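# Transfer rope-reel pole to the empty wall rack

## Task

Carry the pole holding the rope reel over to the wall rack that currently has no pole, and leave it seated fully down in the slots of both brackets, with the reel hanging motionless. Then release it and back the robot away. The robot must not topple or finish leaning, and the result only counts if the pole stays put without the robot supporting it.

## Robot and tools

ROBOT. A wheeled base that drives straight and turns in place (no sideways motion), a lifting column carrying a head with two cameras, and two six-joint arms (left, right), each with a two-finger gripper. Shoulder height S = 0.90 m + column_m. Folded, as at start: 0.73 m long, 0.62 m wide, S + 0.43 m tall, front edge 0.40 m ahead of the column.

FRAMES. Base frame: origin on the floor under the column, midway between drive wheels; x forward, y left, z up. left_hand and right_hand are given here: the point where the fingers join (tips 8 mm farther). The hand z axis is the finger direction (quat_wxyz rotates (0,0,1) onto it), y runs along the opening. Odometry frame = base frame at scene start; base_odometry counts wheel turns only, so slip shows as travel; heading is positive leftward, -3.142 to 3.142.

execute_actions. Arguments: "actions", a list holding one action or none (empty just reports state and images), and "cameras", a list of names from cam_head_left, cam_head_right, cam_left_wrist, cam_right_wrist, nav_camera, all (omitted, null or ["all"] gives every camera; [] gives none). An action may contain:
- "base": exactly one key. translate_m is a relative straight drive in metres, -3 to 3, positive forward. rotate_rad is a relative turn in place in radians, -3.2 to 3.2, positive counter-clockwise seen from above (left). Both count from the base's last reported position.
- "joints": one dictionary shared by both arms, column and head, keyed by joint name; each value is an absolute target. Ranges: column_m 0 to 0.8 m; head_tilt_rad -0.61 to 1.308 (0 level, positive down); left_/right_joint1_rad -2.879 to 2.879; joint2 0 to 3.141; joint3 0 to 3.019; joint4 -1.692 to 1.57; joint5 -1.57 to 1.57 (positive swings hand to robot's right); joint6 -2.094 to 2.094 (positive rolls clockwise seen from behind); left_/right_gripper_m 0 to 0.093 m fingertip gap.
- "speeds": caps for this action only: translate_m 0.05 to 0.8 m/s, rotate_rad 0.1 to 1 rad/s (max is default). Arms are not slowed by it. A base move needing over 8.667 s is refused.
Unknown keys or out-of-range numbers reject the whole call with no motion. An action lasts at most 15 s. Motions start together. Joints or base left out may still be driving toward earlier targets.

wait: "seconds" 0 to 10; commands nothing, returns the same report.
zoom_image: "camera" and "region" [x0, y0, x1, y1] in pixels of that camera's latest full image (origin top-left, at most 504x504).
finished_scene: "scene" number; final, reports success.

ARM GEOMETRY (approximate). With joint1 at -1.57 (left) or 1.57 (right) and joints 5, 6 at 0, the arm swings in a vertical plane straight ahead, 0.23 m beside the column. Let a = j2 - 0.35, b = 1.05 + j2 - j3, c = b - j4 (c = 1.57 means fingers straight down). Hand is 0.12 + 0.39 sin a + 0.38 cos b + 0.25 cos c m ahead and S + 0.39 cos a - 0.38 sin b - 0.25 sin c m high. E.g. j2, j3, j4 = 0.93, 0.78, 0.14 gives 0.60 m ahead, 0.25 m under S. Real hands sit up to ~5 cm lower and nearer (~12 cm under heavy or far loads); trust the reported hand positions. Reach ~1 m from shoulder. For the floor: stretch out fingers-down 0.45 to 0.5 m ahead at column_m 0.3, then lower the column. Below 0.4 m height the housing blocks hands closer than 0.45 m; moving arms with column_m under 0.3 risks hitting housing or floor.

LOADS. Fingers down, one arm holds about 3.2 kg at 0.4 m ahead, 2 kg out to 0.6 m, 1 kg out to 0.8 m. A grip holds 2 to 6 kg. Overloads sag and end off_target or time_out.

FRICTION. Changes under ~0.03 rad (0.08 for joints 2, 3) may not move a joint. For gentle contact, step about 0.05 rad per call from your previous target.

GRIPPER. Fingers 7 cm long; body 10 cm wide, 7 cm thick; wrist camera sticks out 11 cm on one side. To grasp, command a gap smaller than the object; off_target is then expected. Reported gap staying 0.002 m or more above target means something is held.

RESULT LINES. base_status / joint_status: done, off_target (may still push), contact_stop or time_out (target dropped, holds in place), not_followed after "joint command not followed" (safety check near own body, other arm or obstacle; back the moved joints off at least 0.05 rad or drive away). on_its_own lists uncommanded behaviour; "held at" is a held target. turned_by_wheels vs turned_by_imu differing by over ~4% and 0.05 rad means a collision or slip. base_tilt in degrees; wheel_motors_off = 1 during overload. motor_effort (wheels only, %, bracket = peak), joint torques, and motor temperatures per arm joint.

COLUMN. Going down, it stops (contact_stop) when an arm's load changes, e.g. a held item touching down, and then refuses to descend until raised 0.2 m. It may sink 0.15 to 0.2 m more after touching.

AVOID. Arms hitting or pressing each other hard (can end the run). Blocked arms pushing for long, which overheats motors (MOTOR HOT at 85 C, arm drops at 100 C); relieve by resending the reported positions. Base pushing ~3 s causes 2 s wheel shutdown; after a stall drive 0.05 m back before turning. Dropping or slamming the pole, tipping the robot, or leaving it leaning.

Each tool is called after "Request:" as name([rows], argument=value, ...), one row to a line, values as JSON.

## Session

Request:
execute_actions(actions=[])

Scene clock: 0.00 s.
Joint torques (N m, as the arm reports them, + toward a larger angle): no reading
Motor temperatures (°C, as the motors report them): left_arm=[22 22 20 21 22 22] | right_arm=[21 24 19 18 19 20]
base_odometry: x=+0.000 y=+0.000 heading=+0.000 (m, m, rad; odometry frame)
turned_by_wheels: +0.000 (rad since the last result)
turned_by_imu: +0.000 (rad since the last result)
base_tilt: forward=+0.3 right=-0.4 (deg)
base_status: not commanded
joint_positions: column_m=+0.556 head_tilt_rad=+0.887 left_joint1_rad=-1.588 left_joint2_rad=+0.876 left_joint3_rad=+0.410 left_joint4_rad=-0.936 left_joint5_rad=-0.042 left_joint6_rad=+0.025 left_gripper_m=+0.094 right_joint1_rad=+1.570 right_joint2_rad=+0.858 right_joint3_rad=+0.420 right_joint4_rad=-0.920 right_joint5_rad=-0.037 right_joint6_rad=-0.030 right_gripper_m=+0.095
joint_status: not commanded
wheel_motors_off: 0
motor_effort: left_wheel=+1 right_wheel=+6 (%)
left_hand: x=+0.1514 y=+0.2282 z=+1.2523 quat_wxyz=(+0.425, -0.027, -0.905, -0.009) (m; base frame)
right_hand: x=+0.1630 y=-0.2193 z=+1.2485 quat_wxyz=(+0.405, +0.006, -0.914, -0.023) (m; base frame)
pictures: cam_head_left, cam_head_right, cam_left_wrist, cam_right_wrist, nav_camera
camera_calibration (this result's frames):
cam_head_left: T_world_to_cam=[[-0.0777946, -0.993196, 0.0866578, -0.10195], [-0.803311, 0.0109667, -0.595459, 0.959359], [0.590458, -0.115937, -0.798698, 1.13159], [0, 0, 0, 1]] pos_world=[0.0945764, 0.0194153, 1.48389]
cam_head_right: T_world_to_cam=[[-0.0808299, -0.993526, 0.0798267, -0.140429], [-0.797831, 0.0164874, -0.602655, 0.967533], [0.597437, -0.112401, -0.793999, 1.13013], [0, 0, 0, 1]] pos_world=[0.0853929, -0.0284437, 1.49162]
cam_left_wrist: T_world_to_cam=[[-0.056666, -0.998304, 0.0133384, 0.21903], [-0.0775677, 0.0177216, 0.99683, -1.23532], [-0.995375, 0.0554517, -0.0784404, 0.357694], [0, 0, 0, 1]] pos_world=[0.272631, 0.220715, 1.25654]
cam_right_wrist: T_world_to_cam=[[0.00829479, -0.998967, -0.0446727, -0.166657], [-0.0966586, -0.045266, 0.994288, -1.23268], [-0.995283, -0.00392941, -0.0969343, 0.40496], [0, 0, 0, 1]] pos_world=[0.285283, -0.220693, 1.25745]
Images, in order (width x height): cam_head_left 504x504, cam_head_right 504x504, cam_left_wrist 504x504, cam_right_wrist 504x504, nav_camera 504x504.

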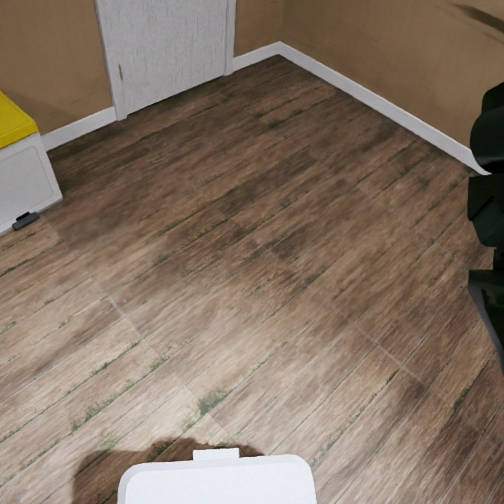

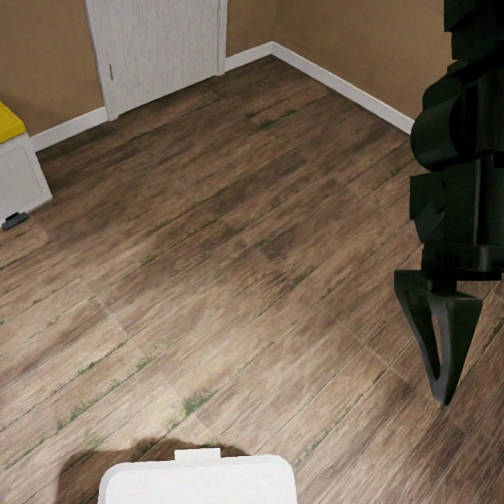

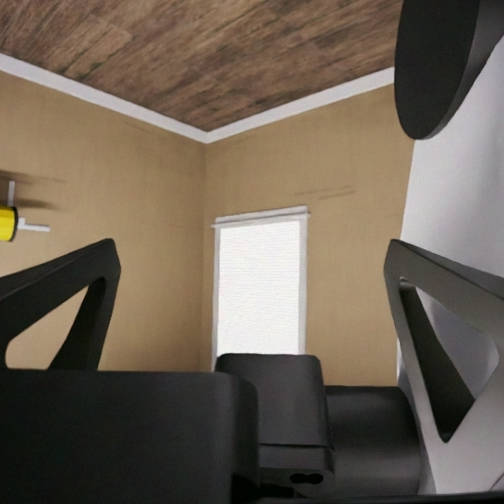

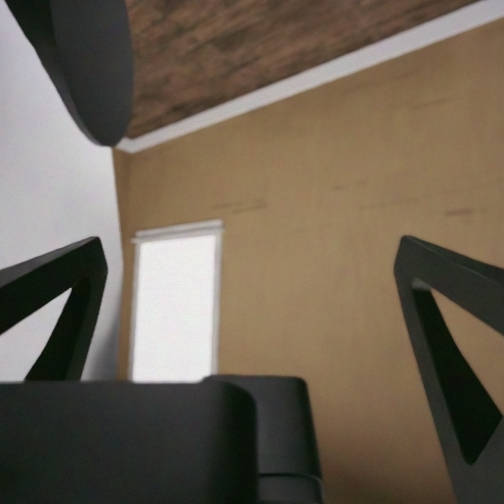

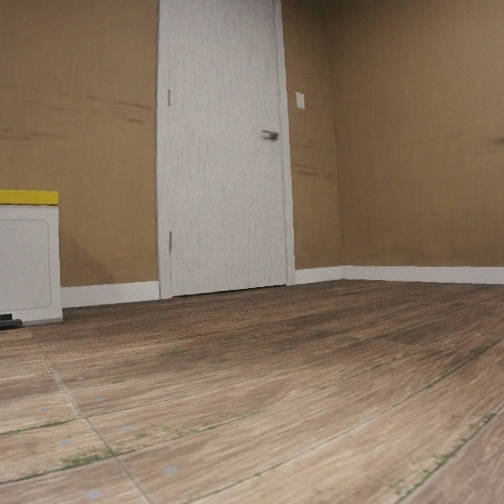

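Request:
execute_actions([
  {"base":{"rotate_rad":-0.85},"joints":{"head_tilt_rad":0.3}},
])

Scene clock: 10.20 s.
Joint torques (N m, as the arm reports them, + toward a larger angle): left_arm=[ 0.84 -8.12 -1.42 -1.07  0.08  0.08] | right_arm=[-0.54 -8.75 -0.51 -1.14  0.06 -0.07]
Motor temperatures (°C, as the motors report them): left_arm=[22 22 20 21 22 22] | right_arm=[21 24 19 18 19 20]
base_odometry: x=+0.000 y=+0.000 heading=-0.849 (m, m, rad; odometry frame)
turned_by_wheels: -0.849 (rad since the last result)
turned_by_imu: -0.848 (rad since the last result)
base_tilt: forward=+0.4 right=-0.4 (deg)
base_status: done
joint_positions: column_m=+0.556 head_tilt_rad=+0.319 left_joint1_rad=-1.588 left_joint2_rad=+0.876 left_joint3_rad=+0.410 left_joint4_rad=-0.936 left_joint5_rad=-0.042 left_joint6_rad=+0.025 left_gripper_m=+0.094 right_joint1_rad=+1.570 right_joint2_rad=+0.858 right_joint3_rad=+0.420 right_joint4_rad=-0.920 right_joint5_rad=-0.037 right_joint6_rad=-0.030 right_gripper_m=+0.095
joint_status: all done
wheel_motors_off: 0
motor_effort: left_wheel=+5(48) right_wheel=-4(59) (%)
left_hand: x=+0.1514 y=+0.2282 z=+1.2523 quat_wxyz=(+0.425, -0.027, -0.905, -0.009) (m; base frame)
right_hand: x=+0.1630 y=-0.2193 z=+1.2485 quat_wxyz=(+0.405, +0.006, -0.914, -0.023) (m; base frame)
pictures: cam_head_left, cam_head_right, cam_left_wrist, cam_right_wrist, nav_camera
camera_calibration (this result's frames):
cam_head_left: T_world_to_cam=[[-0.112197, -0.993196, 0.0312008, -0.0147037], [-0.356844, 0.0109667, -0.9341, 1.45929], [0.927402, -0.115937, -0.355647, 0.431464], [0, 0, 0, 1]] pos_world=[0.118949, 0.0194153, 1.51703]
cam_head_right: T_world_to_cam=[[-0.11108, -0.993526, 0.0238095, -0.0525259], [-0.348354, 0.0164874, -0.937218, 1.46103], [0.930758, -0.112401, -0.347931, 0.425537], [0, 0, 0, 1]] pos_world=[0.107048, -0.0284437, 1.51861]
cam_left_wrist: T_world_to_cam=[[-0.056666, -0.998304, 0.0133384, 0.21903], [-0.0775677, 0.0177216, 0.99683, -1.23532], [-0.995375, 0.0554517, -0.0784404, 0.357694], [0, 0, 0, 1]] pos_world=[0.272631, 0.220715, 1.25654]
cam_right_wrist: T_world_to_cam=[[0.00829479, -0.998967, -0.0446727, -0.166657], [-0.0966586, -0.045266, 0.994288, -1.23268], [-0.995283, -0.00392941, -0.0969343, 0.40496], [0, 0, 0, 1]] pos_world=[0.285283, -0.220693, 1.25745]
Images, in order (width x height): cam_head_left 504x504, cam_head_right 504x504, cam_left_wrist 504x504, cam_right_wrist 504x504, nav_camera 504x504.

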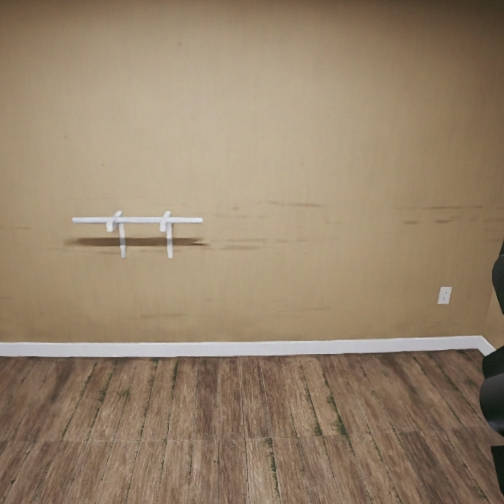

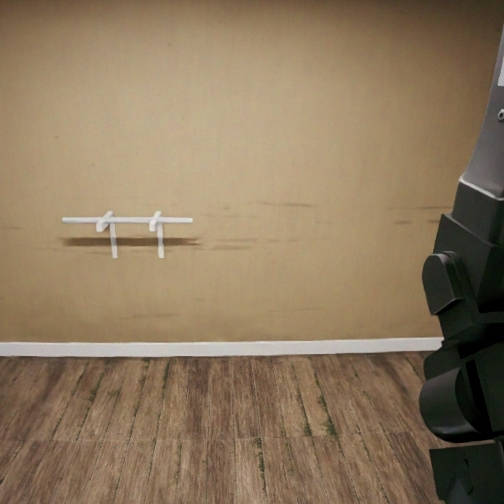

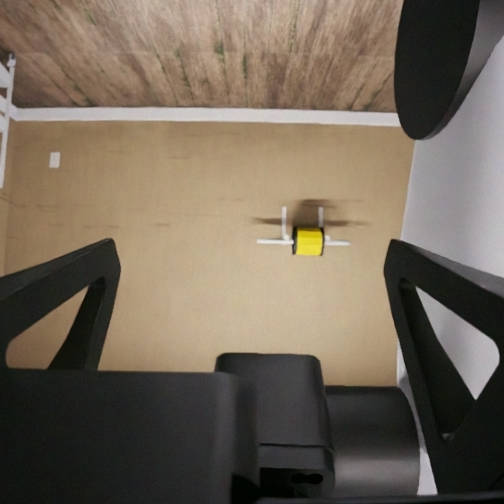

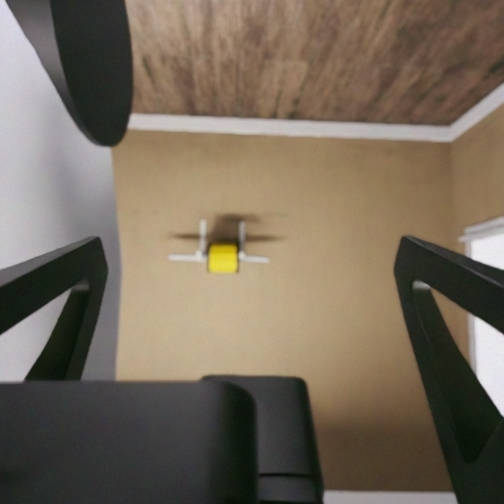

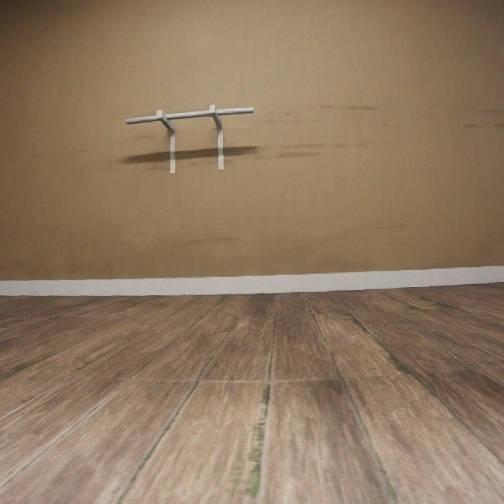

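Request:
execute_actions([
  {"base":{"rotate_rad":-1.5},"joints":{"left_joint1_rad":-1.57,"left_joint2_rad":1.29,"left_joint3_rad":0.81,"left_joint4_rad":-0.04,"left_joint5_rad":0,"left_joint6_rad":-1.57,"right_joint1_rad":1.57,"right_joint2_rad":1.29,"right_joint3_rad":0.81,"right_joint4_rad":-0.04,"right_joint5_rad":0,"right_joint6_rad":1.57}},
], cameras=["cam_head_left","cam_head_right","nav_camera"])

Scene clock: 24.57 s.
Joint torques (N m, as the arm reports them, + toward a larger angle): left_arm=[  1.2  -13.86  -0.2    0.88   0.13  -0.02] | right_arm=[ -0.7  -14.69   0.18   0.6    0.22  -0.01]
Motor temperatures (°C, as the motors report them): left_arm=[22 22 20 21 22 22] | right_arm=[21 24 19 18 19 20]
base_odometry: x=+0.000 y=+0.000 heading=-2.348 (m, m, rad; odometry frame)
turned_by_wheels: -1.499 (rad since the last result)
turned_by_imu: -1.511 (rad since the last result)
base_tilt: forward=+0.4 right=-0.5 (deg)
base_status: done
joint_positions: column_m=+0.556 head_tilt_rad=+0.319 left_joint1_rad=-1.570 left_joint2_rad=+1.280 left_joint3_rad=+0.813 left_joint4_rad=-0.051 left_joint5_rad=-0.003 left_joint6_rad=-1.559 left_gripper_m=+0.094 right_joint1_rad=+1.570 right_joint2_rad=+1.287 right_joint3_rad=+0.814 right_joint4_rad=-0.049 right_joint5_rad=-0.002 right_joint6_rad=+1.562 right_gripper_m=+0.095
joint_status: all done
wheel_motors_off: 0
motor_effort: left_wheel=+5(37) right_wheel=-6(30) (%)
left_hand: x=+0.4559 y=+0.2254 z=+1.0599 quat_wxyz=(-0.003, +0.703, -0.711, +0.000) (m; base frame)
right_hand: x=+0.4548 y=-0.2254 z=+1.0578 quat_wxyz=(+0.000, -0.704, -0.710, -0.001) (m; base frame)
pictures: cam_head_left, cam_head_right, nav_camera
camera_calibration (this result's frames):
cam_head_left: T_world_to_cam=[[-0.112198, -0.993196, 0.0311944, -0.0146936], [-0.35679, 0.0109667, -0.93412, 1.45932], [0.927422, -0.115937, -0.355593, 0.43138], [0, 0, 0, 1]] pos_world=[0.118951, 0.0194153, 1.51703]
cam_head_right: T_world_to_cam=[[-0.111082, -0.993526, 0.0238031, -0.052516], [-0.348301, 0.0164874, -0.937238, 1.46105], [0.930778, -0.112401, -0.347877, 0.425453], [0, 0, 0, 1]] pos_world=[0.10705, -0.0284437, 1.51861]
Images, in order (width x height): cam_head_left 504x504, cam_head_right 504x504, nav_camera 504x504.

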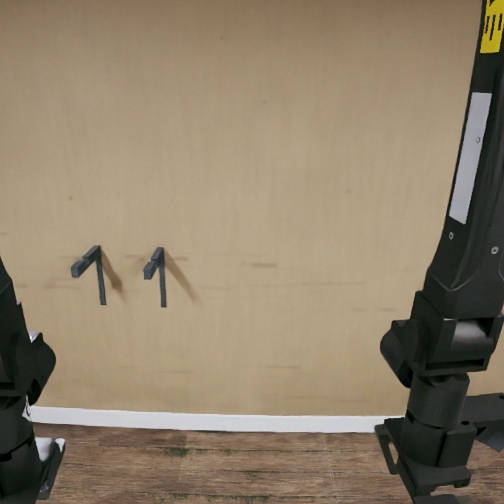

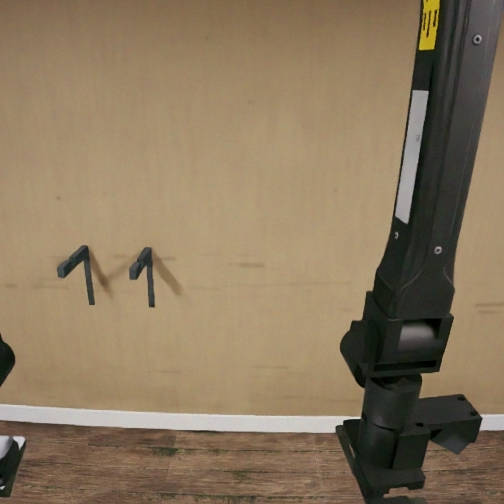

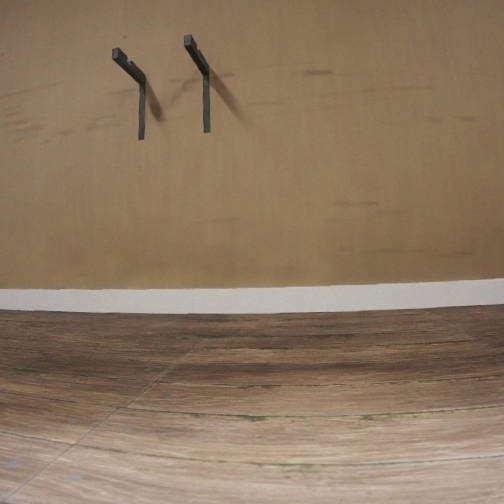

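Request:
execute_actions([
  {"base":{"rotate_rad":-1.612}},
], cameras=["cam_head_left","nav_camera"])

Request:
execute_actions([
  {"base":{"translate_m":1.6},"joints":{"head_tilt_rad":0.6,"column_m":0.65}},
], cameras=["cam_head_left","cam_head_right","nav_camera"])

Scene clock: 79.60 s.
Joint torques (N m, as the arm reports them, + toward a larger angle): left_arm=[  0.99 -13.69  -0.24   0.89   0.13  -0.01] | right_arm=[ -0.67 -14.64   0.1    0.56   0.23   0.  ]
Motor temperatures (°C, as the motors report them): left_arm=[22 23 20 21 22 22] | right_arm=[21 25 19 18 19 20]
base_odometry: x=+0.000 y=+0.000 heading=+2.324 (m, m, rad; odometry frame)
turned_by_wheels: -1.611 (rad since the last result)
turned_by_imu: -1.624 (rad since the last result)
base_tilt: forward=+0.3 right=-0.5 (deg)
base_status: done
joint_positions: column_m=+0.556 head_tilt_rad=+0.319 left_joint1_rad=-1.570 left_joint2_rad=+1.280 left_joint3_rad=+0.812 left_joint4_rad=-0.051 left_joint5_rad=-0.003 left_joint6_rad=-1.559 left_gripper_m=+0.094 right_joint1_rad=+1.570 right_joint2_rad=+1.287 right_joint3_rad=+0.814 right_joint4_rad=-0.049 right_joint5_rad=-0.002 right_joint6_rad=+1.562 right_gripper_m=+0.095
joint_status: not commanded
wheel_motors_off: 0
motor_effort: left_wheel=+5(34) right_wheel=-5(31) (%)
left_hand: x=+0.4554 y=+0.2256 z=+1.0598 quat_wxyz=(-0.003, +0.703, -0.711, +0.000) (m; base frame)
right_hand: x=+0.4548 y=-0.2254 z=+1.0578 quat_wxyz=(+0.000, -0.704, -0.710, -0.001) (m; base frame)
pictures: cam_head_left, nav_camera
camera_calibration (this result's frames):
cam_head_left: T_world_to_cam=[[-0.112199, -0.993196, 0.0311942, -0.0146934], [-0.356789, 0.0109667, -0.934121, 1.45932], [0.927423, -0.115937, -0.355592, 0.431378], [0, 0, 0, 1]] pos_world=[0.118951, 0.0194153, 1.51703]
Images, in order (width x height): cam_head_left 504x504, nav_camera 504x504.

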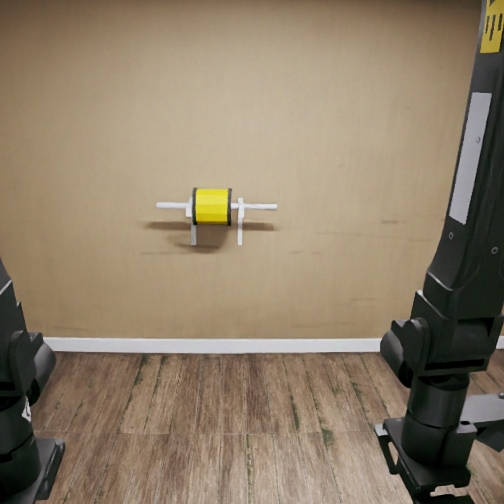

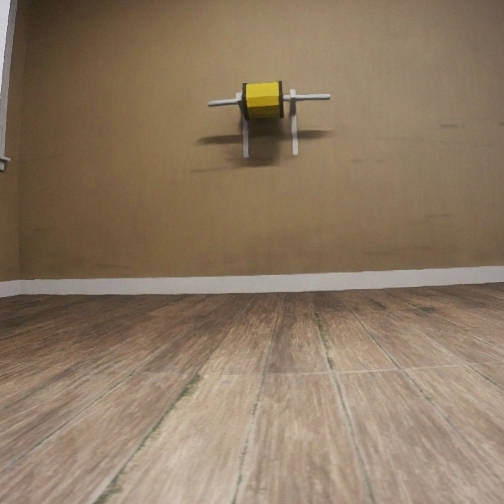

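Scene clock: 83.90 s.
Joint torques (N m, as the arm reports them, + toward a larger angle): left_arm=[  1.02 -13.38  -0.09   0.87   0.13  -0.01] | right_arm=[ -0.6  -14.5    0.39   0.57   0.24   0.01]
Motor temperatures (°C, as the motors report them): left_arm=[22 23 20 21 22 22] | right_arm=[21 25 19 18 19 20]
base_odometry: x=-1.094 y=+1.168 heading=+2.323 (m, m, rad; odometry frame)
turned_by_wheels: -0.001 (rad since the last result)
turned_by_imu: -0.006 (rad since the last result)
base_tilt: forward=+0.4 right=-0.5 (deg)
base_status: done
joint_positions: column_m=+0.650 head_tilt_rad=+0.604 left_joint1_rad=-1.570 left_joint2_rad=+1.280 left_joint3_rad=+0.810 left_joint4_rad=-0.051 left_joint5_rad=-0.003 left_joint6_rad=-1.559 left_gripper_m=+0.094 right_joint1_rad=+1.570 right_joint2_rad=+1.287 right_joint3_rad=+0.811 right_joint4_rad=-0.049 right_joint5_rad=-0.002 right_joint6_rad=+1.562 right_gripper_m=+0.095
joint_status: all done
wheel_motors_off: 0
motor_effort: left_wheel=-1(69) right_wheel=+2(65) (%)
left_hand: x=+0.4542 y=+0.2256 z=+1.1535 quat_wxyz=(-0.002, +0.703, -0.711, -0.001) (m; base frame)
right_hand: x=+0.4527 y=-0.2254 z=+1.1515 quat_wxyz=(+0.001, -0.704, -0.710, +0.000) (m; base frame)
pictures: cam_head_left, cam_head_right, nav_camera
camera_calibration (this result's frames):
cam_head_left: T_world_to_cam=[[-0.0989253, -0.993196, 0.061444, -0.0677663], [-0.604731, 0.0109667, -0.796354, 1.33388], [0.790262, -0.115937, -0.601701, 0.874173], [0, 0, 0, 1]] pos_world=[0.109107, 0.0194153, 1.59239]
cam_head_right: T_world_to_cam=[[-0.0999291, -0.993526, 0.0540366, -0.104764], [-0.597458, 0.0164874, -0.80173, 1.33966], [0.795649, -0.112401, -0.595238, 0.86947], [0, 0, 0, 1]] pos_world=[0.0981277, -0.0284437, 1.59725]
Images, in order (width x height): cam_head_left 504x504, cam_head_right 504x504, nav_camera 504x504.

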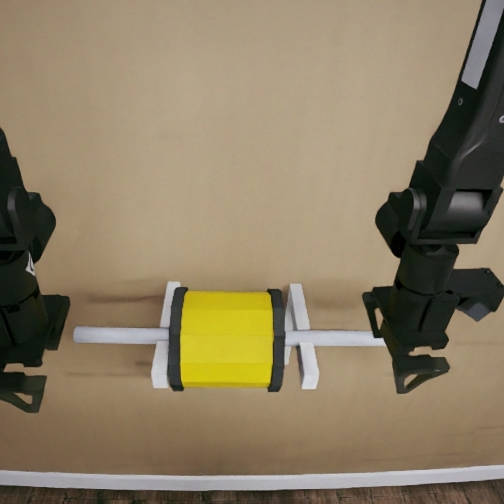

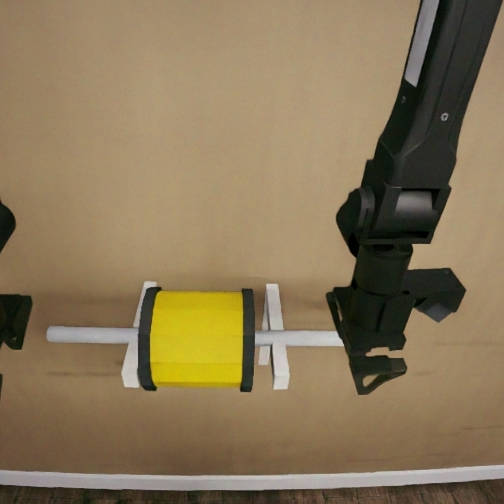

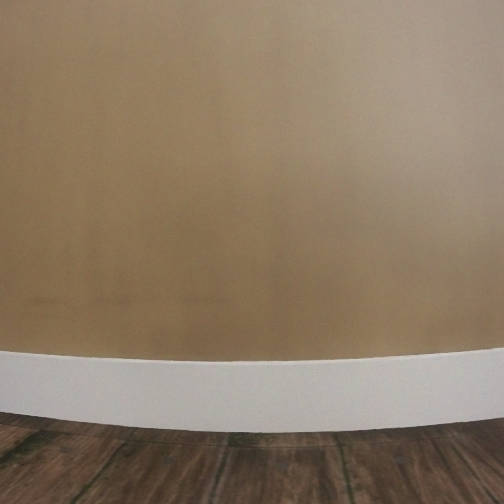

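Request:
zoom_image(camera="cam_head_left", region=[60, 270, 400, 410])

Region (60, 270, 400, 410) of cam_head_left's 504x504 image, scaled by 1.482, with more detail than that image has; it fills the top 208 rows of this view, and the rest is white.

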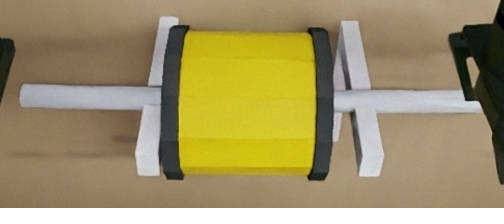

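Request:
execute_actions([
  {"base":{"rotate_rad":-0.062},"joints":{"column_m":0.58,"head_tilt_rad":0.95},"speeds":{"rotate_rad":0.4}},
], cameras=[])

Request:
execute_actions([
  {"base":{"translate_m":0.22},"speeds":{"translate_m":0.4}},
], cameras=["cam_head_left","cam_left_wrist","cam_right_wrist","nav_camera"])

Scene clock: 127.37 s.
Joint torques (N m, as the arm reports them, + toward a larger angle): left_arm=[  0.97 -13.37  -0.29   0.97   0.12  -0.02] | right_arm=[ -0.63 -14.63   0.45   0.6    0.24  -0.01]
Motor temperatures (°C, as the motors report them): left_arm=[22 23 20 21 22 22] | right_arm=[21 25 19 18 19 20]
base_odometry: x=-1.094 y=+1.168 heading=+2.263 (m, m, rad; odometry frame)
turned_by_wheels: -0.060 (rad since the last result)
turned_by_imu: -0.059 (rad since the last result)
base_tilt: forward=+0.3 right=-0.5 (deg)
base_status: done
joint_positions: column_m=+0.580 head_tilt_rad=+0.951 left_joint1_rad=-1.570 left_joint2_rad=+1.280 left_joint3_rad=+0.810 left_joint4_rad=-0.051 left_joint5_rad=-0.003 left_joint6_rad=-1.559 left_gripper_m=+0.094 right_joint1_rad=+1.570 right_joint2_rad=+1.287 right_joint3_rad=+0.811 right_joint4_rad=-0.049 right_joint5_rad=-0.001 right_joint6_rad=+1.562 right_gripper_m=+0.095
joint_status: all done
wheel_motors_off: 0
motor_effort: left_wheel=+3(65) right_wheel=-2(57) (%)
left_hand: x=+0.4540 y=+0.2258 z=+1.0836 quat_wxyz=(-0.002, +0.703, -0.711, -0.001) (m; base frame)
right_hand: x=+0.4527 y=-0.2255 z=+1.0816 quat_wxyz=(+0.001, -0.704, -0.710, +0.000) (m; base frame)
pictures: none
No camera images: the call's "cameras" was empty. Leave "cameras" out to get every camera's image.

Scene clock: 129.33 s.
Joint torques (N m, as the arm reports them, + toward a larger angle): left_arm=[  0.94 -13.44  -0.19   0.84   0.12  -0.02] | right_arm=[ -0.74 -14.76   0.27   0.6    0.24   0.  ]
Motor temperatures (°C, as the motors report them): left_arm=[22 23 20 21 22 22] | right_arm=[21 25 19 18 19 20]
base_odometry: x=-1.234 y=+1.338 heading=+2.261 (m, m, rad; odometry frame)
turned_by_wheels: -0.002 (rad since the last result)
turned_by_imu: -0.003 (rad since the last result)
base_tilt: forward=+0.4 right=-0.5 (deg)
base_status: done
joint_positions: column_m=+0.580 head_tilt_rad=+0.951 left_joint1_rad=-1.570 left_joint2_rad=+1.280 left_joint3_rad=+0.812 left_joint4_rad=-0.051 left_joint5_rad=-0.003 left_joint6_rad=-1.559 left_gripper_m=+0.094 right_joint1_rad=+1.570 right_joint2_rad=+1.287 right_joint3_rad=+0.812 right_joint4_rad=-0.049 right_joint5_rad=-0.001 right_joint6_rad=+1.562 right_gripper_m=+0.095
joint_status: not commanded
wheel_motors_off: 0
motor_effort: left_wheel=-2(57) right_wheel=+3(65) (%)
left_hand: x=+0.4554 y=+0.2258 z=+1.0837 quat_wxyz=(-0.003, +0.703, -0.711, +0.000) (m; base frame)
right_hand: x=+0.4536 y=-0.2255 z=+1.0816 quat_wxyz=(+0.000, -0.704, -0.710, -0.001) (m; base frame)
pictures: cam_head_left, cam_left_wrist, cam_right_wrist, nav_camera
camera_calibration (this result's frames):
cam_head_left: T_world_to_cam=[[-0.0721118, -0.993196, 0.0914411, -0.111791], [-0.839638, 0.0109667, -0.543036, 0.893275], [0.538338, -0.115937, -0.834716, 1.20965], [0, 0, 0, 1]] pos_world=[0.0907678, 0.0194153, 1.50501]
cam_left_wrist: T_world_to_cam=[[0.999836, -0.0159749, 0.00850656, -0.461572], [-0.0179677, -0.819687, 0.572529, -0.421904], [-0.0021734, -0.572588, -0.81984, 1.1402], [0, 0, 0, 1]] pos_world=[0.456394, 0.299664, 1.18026]
cam_right_wrist: T_world_to_cam=[[-0.999782, -0.0170543, 0.0120383, 0.434639], [-0.00646636, 0.801329, 0.59819, -0.460616], [-0.0198483, 0.597981, -0.801264, 1.13305], [0, 0, 0, 1]] pos_world=[0.454055, -0.301027, 1.17818]
Images, in order (width x height): cam_head_left 504x504, cam_left_wrist 504x504, cam_right_wrist 504x504, nav_camera 504x504.

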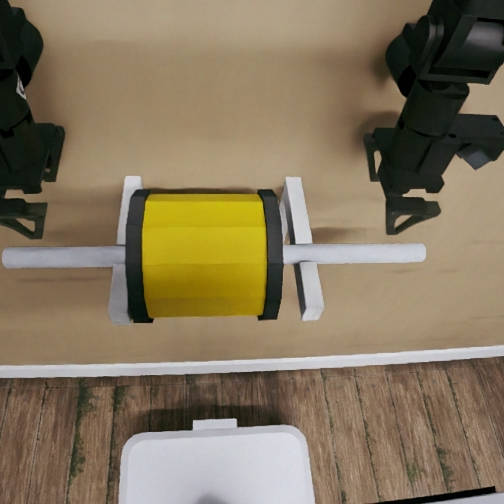

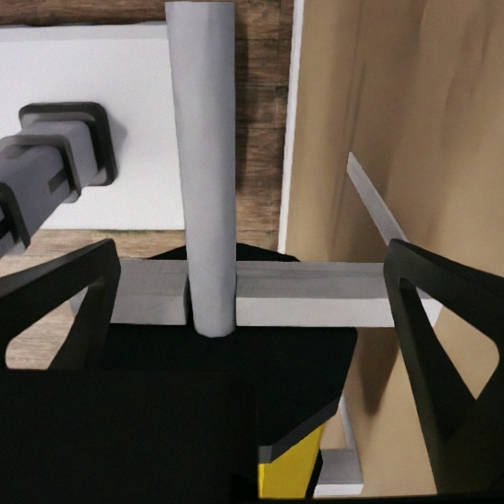

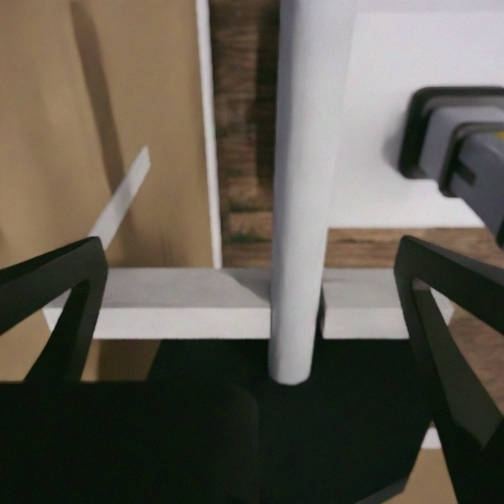

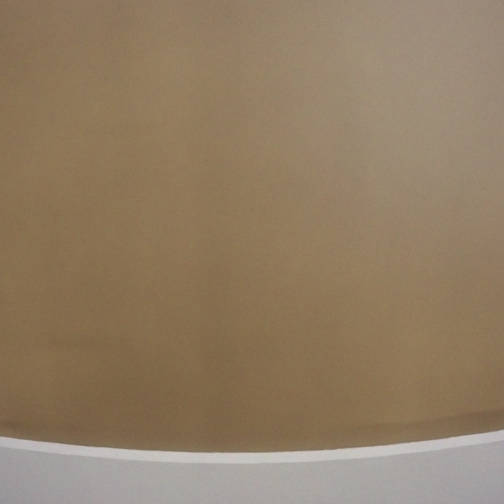

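Request:
execute_actions([
  {"base":{"translate_m":-0.024},"joints":{"column_m":0.49},"speeds":{"translate_m":0.2}},
], cameras=["cam_head_left","cam_left_wrist","cam_right_wrist"])

Scene clock: 146.20 s.
Joint torques (N m, as the arm reports them, + toward a larger angle): left_arm=[  0.99 -13.38   0.09   0.89   0.12  -0.02] | right_arm=[ -0.69 -14.59   0.54   0.55   0.23  -0.01]
Motor temperatures (°C, as the motors report them): left_arm=[22 23 20 21 22 22] | right_arm=[21 25 19 18 19 20]
base_odometry: x=-1.219 y=+1.319 heading=+2.262 (m, m, rad; odometry frame)
turned_by_wheels: +0.000 (rad since the last result)
turned_by_imu: +0.000 (rad since the last result)
base_tilt: forward=+0.4 right=-0.4 (deg)
base_status: done
joint_positions: column_m=+0.490 head_tilt_rad=+0.952 left_joint1_rad=-1.570 left_joint2_rad=+1.281 left_joint3_rad=+0.808 left_joint4_rad=-0.051 left_joint5_rad=-0.003 left_joint6_rad=-1.559 left_gripper_m=+0.094 right_joint1_rad=+1.570 right_joint2_rad=+1.287 right_joint3_rad=+0.809 right_joint4_rad=-0.049 right_joint5_rad=-0.001 right_joint6_rad=+1.562 right_gripper_m=+0.095
joint_status: all done
wheel_motors_off: 0
motor_effort: left_wheel=+0(38) right_wheel=+0(28) (%)
left_hand: x=+0.4524 y=+0.2258 z=+0.9934 quat_wxyz=(-0.001, +0.703, -0.711, -0.002) (m; base frame)
right_hand: x=+0.4513 y=-0.2255 z=+0.9914 quat_wxyz=(+0.002, -0.704, -0.710, +0.001) (m; base frame)
pictures: cam_head_left, cam_left_wrist, cam_right_wrist
camera_calibration (this result's frames):
cam_head_left: T_world_to_cam=[[-0.0720752, -0.993196, 0.0914699, -0.103603], [-0.839855, 0.0109667, -0.542699, 0.8439], [0.538004, -0.115937, -0.834931, 1.13483], [0, 0, 0, 1]] pos_world=[0.0907434, 0.0194153, 1.41497]
cam_left_wrist: T_world_to_cam=[[0.999866, -0.0159695, 0.00354816, -0.45287], [-0.0151237, -0.819686, 0.572614, -0.371661], [-0.00623599, -0.572591, -0.819818, 1.06802], [0, 0, 0, 1]] pos_world=[0.453849, 0.299663, 1.09001]
cam_right_wrist: T_world_to_cam=[[-0.999729, -0.0170528, 0.0158521, 0.429613], [-0.00418314, 0.801328, 0.598211, -0.407716], [-0.0229039, 0.597982, -0.801182, 1.06202], [0, 0, 0, 1]] pos_world=[0.452116, -0.301027, 1.08796]
Images, in order (width x height): cam_head_left 504x504, cam_left_wrist 504x504, cam_right_wrist 504x504.

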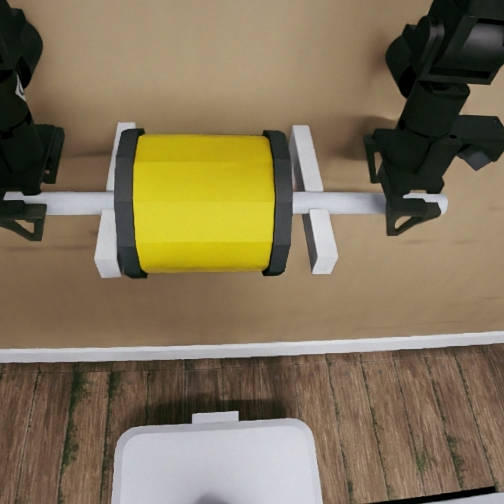

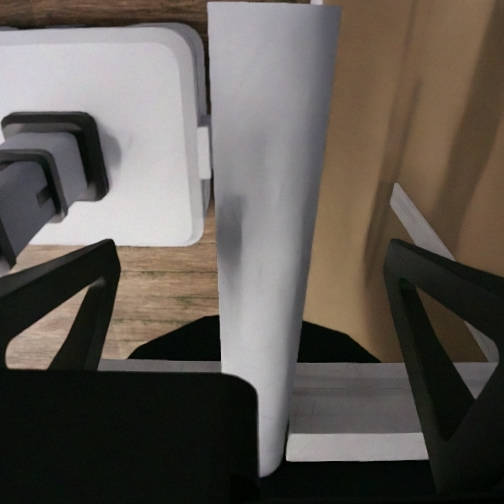

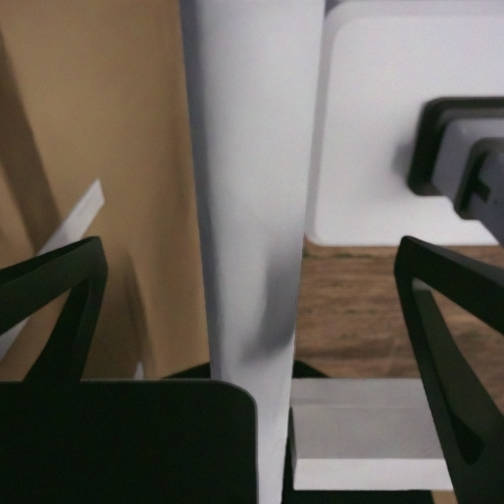

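Request:
execute_actions([
  {"joints":{"column_m":0.437}},
], cameras=["cam_left_wrist","cam_right_wrist"])

Scene clock: 151.83 s.
Joint torques (N m, as the arm reports them, + toward a larger angle): left_arm=[  0.93 -12.75   0.65   0.79   0.    -0.02] | right_arm=[ -0.81 -13.64   0.97   0.56   0.26   0.  ]
Motor temperatures (°C, as the motors report them): left_arm=[22 23 20 21 22 22] | right_arm=[21 25 19 18 19 20]
base_odometry: x=-1.219 y=+1.319 heading=+2.262 (m, m, rad; odometry frame)
turned_by_wheels: +0.000 (rad since the last result)
turned_by_imu: +0.000 (rad since the last result)
base_tilt: forward=+0.4 right=-0.4 (deg)
base_status: not commanded
joint_positions: column_m=+0.437 head_tilt_rad=+0.952 left_joint1_rad=-1.569 left_joint2_rad=+1.271 left_joint3_rad=+0.802 left_joint4_rad=-0.051 left_joint5_rad=+0.000 left_joint6_rad=-1.559 left_gripper_m=+0.094 right_joint1_rad=+1.570 right_joint2_rad=+1.276 right_joint3_rad=+0.803 right_joint4_rad=-0.049 right_joint5_rad=-0.003 right_joint6_rad=+1.563 right_gripper_m=+0.095
joint_status: all done
wheel_motors_off: 0
motor_effort: left_wheel=+3(4) right_wheel=+1(3) (%)
left_hand: x=+0.4528 y=+0.2255 z=+0.9435 quat_wxyz=(-0.002, +0.703, -0.711, +0.001) (m; base frame)
right_hand: x=+0.4520 y=-0.2253 z=+0.9419 quat_wxyz=(+0.000, -0.704, -0.710, -0.001) (m; base frame)
pictures: cam_left_wrist, cam_right_wrist
camera_calibration (this result's frames):
cam_left_wrist: T_world_to_cam=[[0.999845, -0.0157729, 0.00778914, -0.457174], [-0.0173839, -0.818129, 0.574772, -0.344688], [-0.00269327, -0.574818, -0.818277, 1.02434], [0, 0, 0, 1]] pos_world=[0.45387, 0.2996, 1.03987]
cam_right_wrist: T_world_to_cam=[[-0.999802, -0.0166878, 0.0108751, 0.435879], [-0.00684707, 0.800646, 0.599099, -0.378007], [-0.0187047, 0.598905, -0.800601, 1.01996], [0, 0, 0, 1]] pos_world=[0.452282, -0.300939, 1.03831]
Images, in order (width x height): cam_left_wrist 504x504, cam_right_wrist 504x504.

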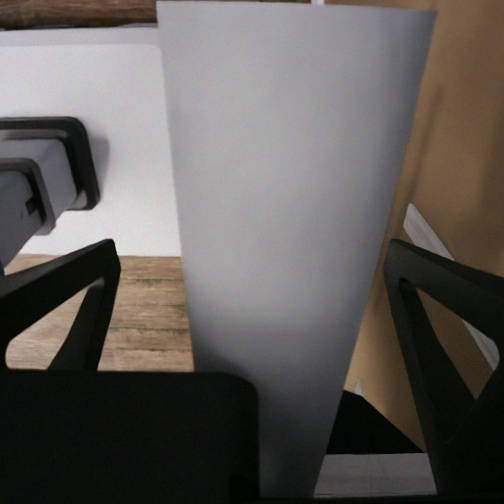

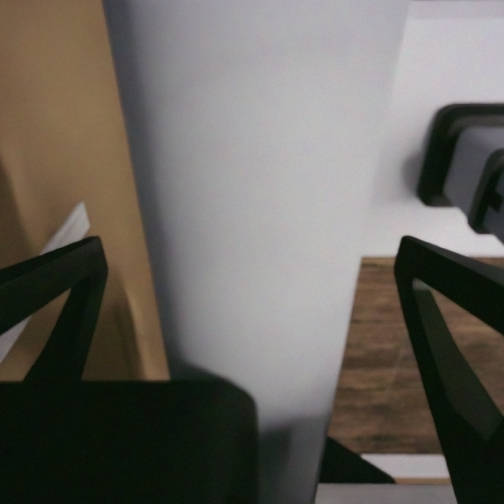

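Request:
execute_actions([
  {"joints":{"column_m":0.452}},
], cameras=[])

Request:
execute_actions([
  {"joints":{"left_gripper_m":0.0,"right_gripper_m":0.0}},
], cameras=["cam_left_wrist","cam_right_wrist"])

Request:
execute_actions([
  {"joints":{"column_m":0.49}},
], cameras=["cam_head_left"])

Scene clock: 159.30 s.
Joint torques (N m, as the arm reports them, + toward a larger angle): left_arm=[  0.88 -12.89   0.44   0.88   0.    -0.01] | right_arm=[ -0.68 -13.82   0.87   0.59   0.26   0.  ]
Motor temperatures (°C, as the motors report them): left_arm=[22 23 20 21 22 22] | right_arm=[21 25 19 18 19 20]
base_odometry: x=-1.219 y=+1.319 heading=+2.262 (m, m, rad; odometry frame)
turned_by_wheels: +0.000 (rad since the last result)
turned_by_imu: +0.000 (rad since the last result)
base_tilt: forward=+0.4 right=-0.5 (deg)
base_status: not commanded
joint_positions: column_m=+0.452 head_tilt_rad=+0.952 left_joint1_rad=-1.569 left_joint2_rad=+1.272 left_joint3_rad=+0.803 left_joint4_rad=-0.051 left_joint5_rad=+0.000 left_joint6_rad=-1.559 left_gripper_m=+0.094 right_joint1_rad=+1.570 right_joint2_rad=+1.278 right_joint3_rad=+0.804 right_joint4_rad=-0.049 right_joint5_rad=-0.003 right_joint6_rad=+1.563 right_gripper_m=+0.095
joint_status: all done
wheel_motors_off: 0
motor_effort: left_wheel=+0(2) right_wheel=+1(1) (%)
left_hand: x=+0.4531 y=+0.2255 z=+0.9580 quat_wxyz=(-0.002, +0.703, -0.711, +0.001) (m; base frame)
right_hand: x=+0.4519 y=-0.2253 z=+0.9562 quat_wxyz=(+0.000, -0.704, -0.710, -0.001) (m; base frame)
pictures: none
No camera images: the call's "cameras" was empty. Leave "cameras" out to get every camera's image.

Scene clock: 160.03 s.
Joint torques (N m, as the arm reports them, + toward a larger angle): left_arm=[  0.87 -12.81   0.34   0.87   0.    -0.06] | right_arm=[ -0.73 -13.63   0.89   0.55   0.24   0.04]
Motor temperatures (°C, as the motors report them): left_arm=[22 23 20 21 22 22] | right_arm=[21 25 19 18 19 20]
base_odometry: x=-1.219 y=+1.319 heading=+2.262 (m, m, rad; odometry frame)
turned_by_wheels: +0.000 (rad since the last result)
turned_by_imu: +0.000 (rad since the last result)
base_tilt: forward=+0.4 right=-0.5 (deg)
base_status: not commanded
joint_positions: column_m=+0.452 head_tilt_rad=+0.952 left_joint1_rad=-1.569 left_joint2_rad=+1.272 left_joint3_rad=+0.805 left_joint4_rad=-0.050 left_joint5_rad=+0.000 left_joint6_rad=-1.553 left_gripper_m=+0.025 right_joint1_rad=+1.570 right_joint2_rad=+1.278 right_joint3_rad=+0.804 right_joint4_rad=-0.049 right_joint5_rad=-0.002 right_joint6_rad=+1.559 right_gripper_m=+0.026
joint_status: left_gripper_m off_target (ended at +0.025, target +0.000); right_gripper_m off_target (ended at +0.026, target +0.000)
wheel_motors_off: 0
motor_effort: left_wheel=+1(1) right_wheel=-2(2) (%)
left_hand: x=+0.4546 y=+0.2255 z=+0.9580 quat_wxyz=(-0.003, +0.701, -0.713, +0.002) (m; base frame)
right_hand: x=+0.4520 y=-0.2254 z=+0.9561 quat_wxyz=(+0.000, -0.703, -0.711, -0.001) (m; base frame)
pictures: cam_left_wrist, cam_right_wrist
camera_calibration (this result's frames):
cam_left_wrist: T_world_to_cam=[[0.99971, -0.0214983, 0.0108294, -0.46059], [-0.0238166, -0.818029, 0.574684, -0.350029], [-0.00349593, -0.574775, -0.818304, 1.03663], [0, 0, 0, 1]] pos_world=[0.455744, 0.299592, 1.05442]
cam_right_wrist: T_world_to_cam=[[-0.99973, -0.0201103, 0.0116459, 0.43414], [-0.00914241, 0.801078, 0.59849, -0.384721], [-0.0213651, 0.598222, -0.801045, 1.03292], [0, 0, 0, 1]] pos_world=[0.452574, -0.300995, 1.05261]
Images, in order (width x height): cam_left_wrist 504x504, cam_right_wrist 504x504.

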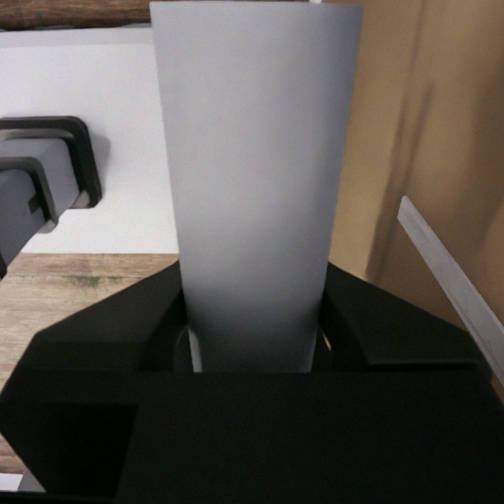

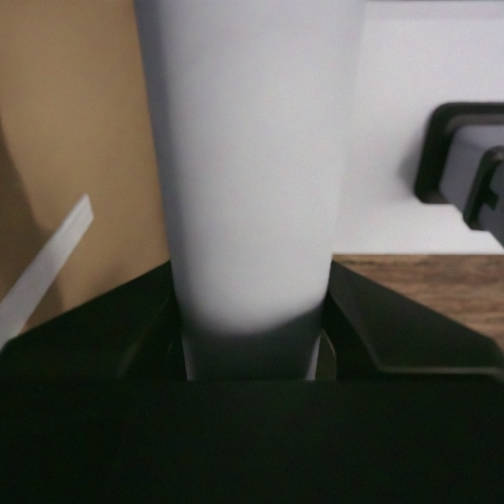

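Scene clock: 161.13 s.
Joint torques (N m, as the arm reports them, + toward a larger angle): left_arm=[  0.91 -15.48  -0.55   0.7   -0.01  -0.08] | right_arm=[ -0.74 -16.3    0.08   0.39   0.25   0.01]
Motor temperatures (°C, as the motors report them): left_arm=[22 23 20 21 22 22] | right_arm=[21 25 19 18 19 20]
base_odometry: x=-1.219 y=+1.319 heading=+2.262 (m, m, rad; odometry frame)
turned_by_wheels: +0.000 (rad since the last result)
turned_by_imu: +0.000 (rad since the last result)
base_tilt: forward=+0.4 right=-0.5 (deg)
base_status: not commanded
joint_positions: column_m=+0.490 head_tilt_rad=+0.952 left_joint1_rad=-1.569 left_joint2_rad=+1.303 left_joint3_rad=+0.814 left_joint4_rad=-0.046 left_joint5_rad=+0.000 left_joint6_rad=-1.552 left_gripper_m=+0.025 right_joint1_rad=+1.570 right_joint2_rad=+1.308 right_joint3_rad=+0.813 right_joint4_rad=-0.046 right_joint5_rad=-0.002 right_joint6_rad=+1.559 right_gripper_m=+0.026
joint_status: all done
wheel_motors_off: 0
motor_effort: left_wheel=+1(1) right_wheel=-1(0) (%)
left_hand: x=+0.4486 y=+0.2255 z=+0.9863 quat_wxyz=(+0.004, +0.701, -0.713, -0.005) (m; base frame)
right_hand: x=+0.4462 y=-0.2254 z=+0.9845 quat_wxyz=(+0.007, -0.703, -0.711, +0.005) (m; base frame)
pictures: cam_head_left
camera_calibration (this result's frames):
cam_head_left: T_world_to_cam=[[-0.0720752, -0.993196, 0.0914699, -0.103592], [-0.839855, 0.0109667, -0.5427, 0.843832], [0.538004, -0.115937, -0.834931, 1.13473], [0, 0, 0, 1]] pos_world=[0.0907434, 0.0194153, 1.41484]
Images, in order (width x height): cam_head_left 504x504.

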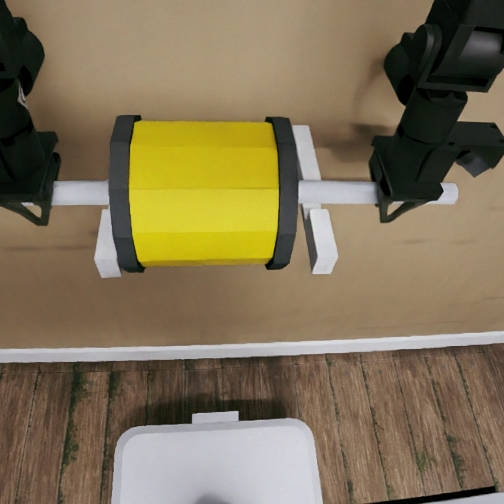

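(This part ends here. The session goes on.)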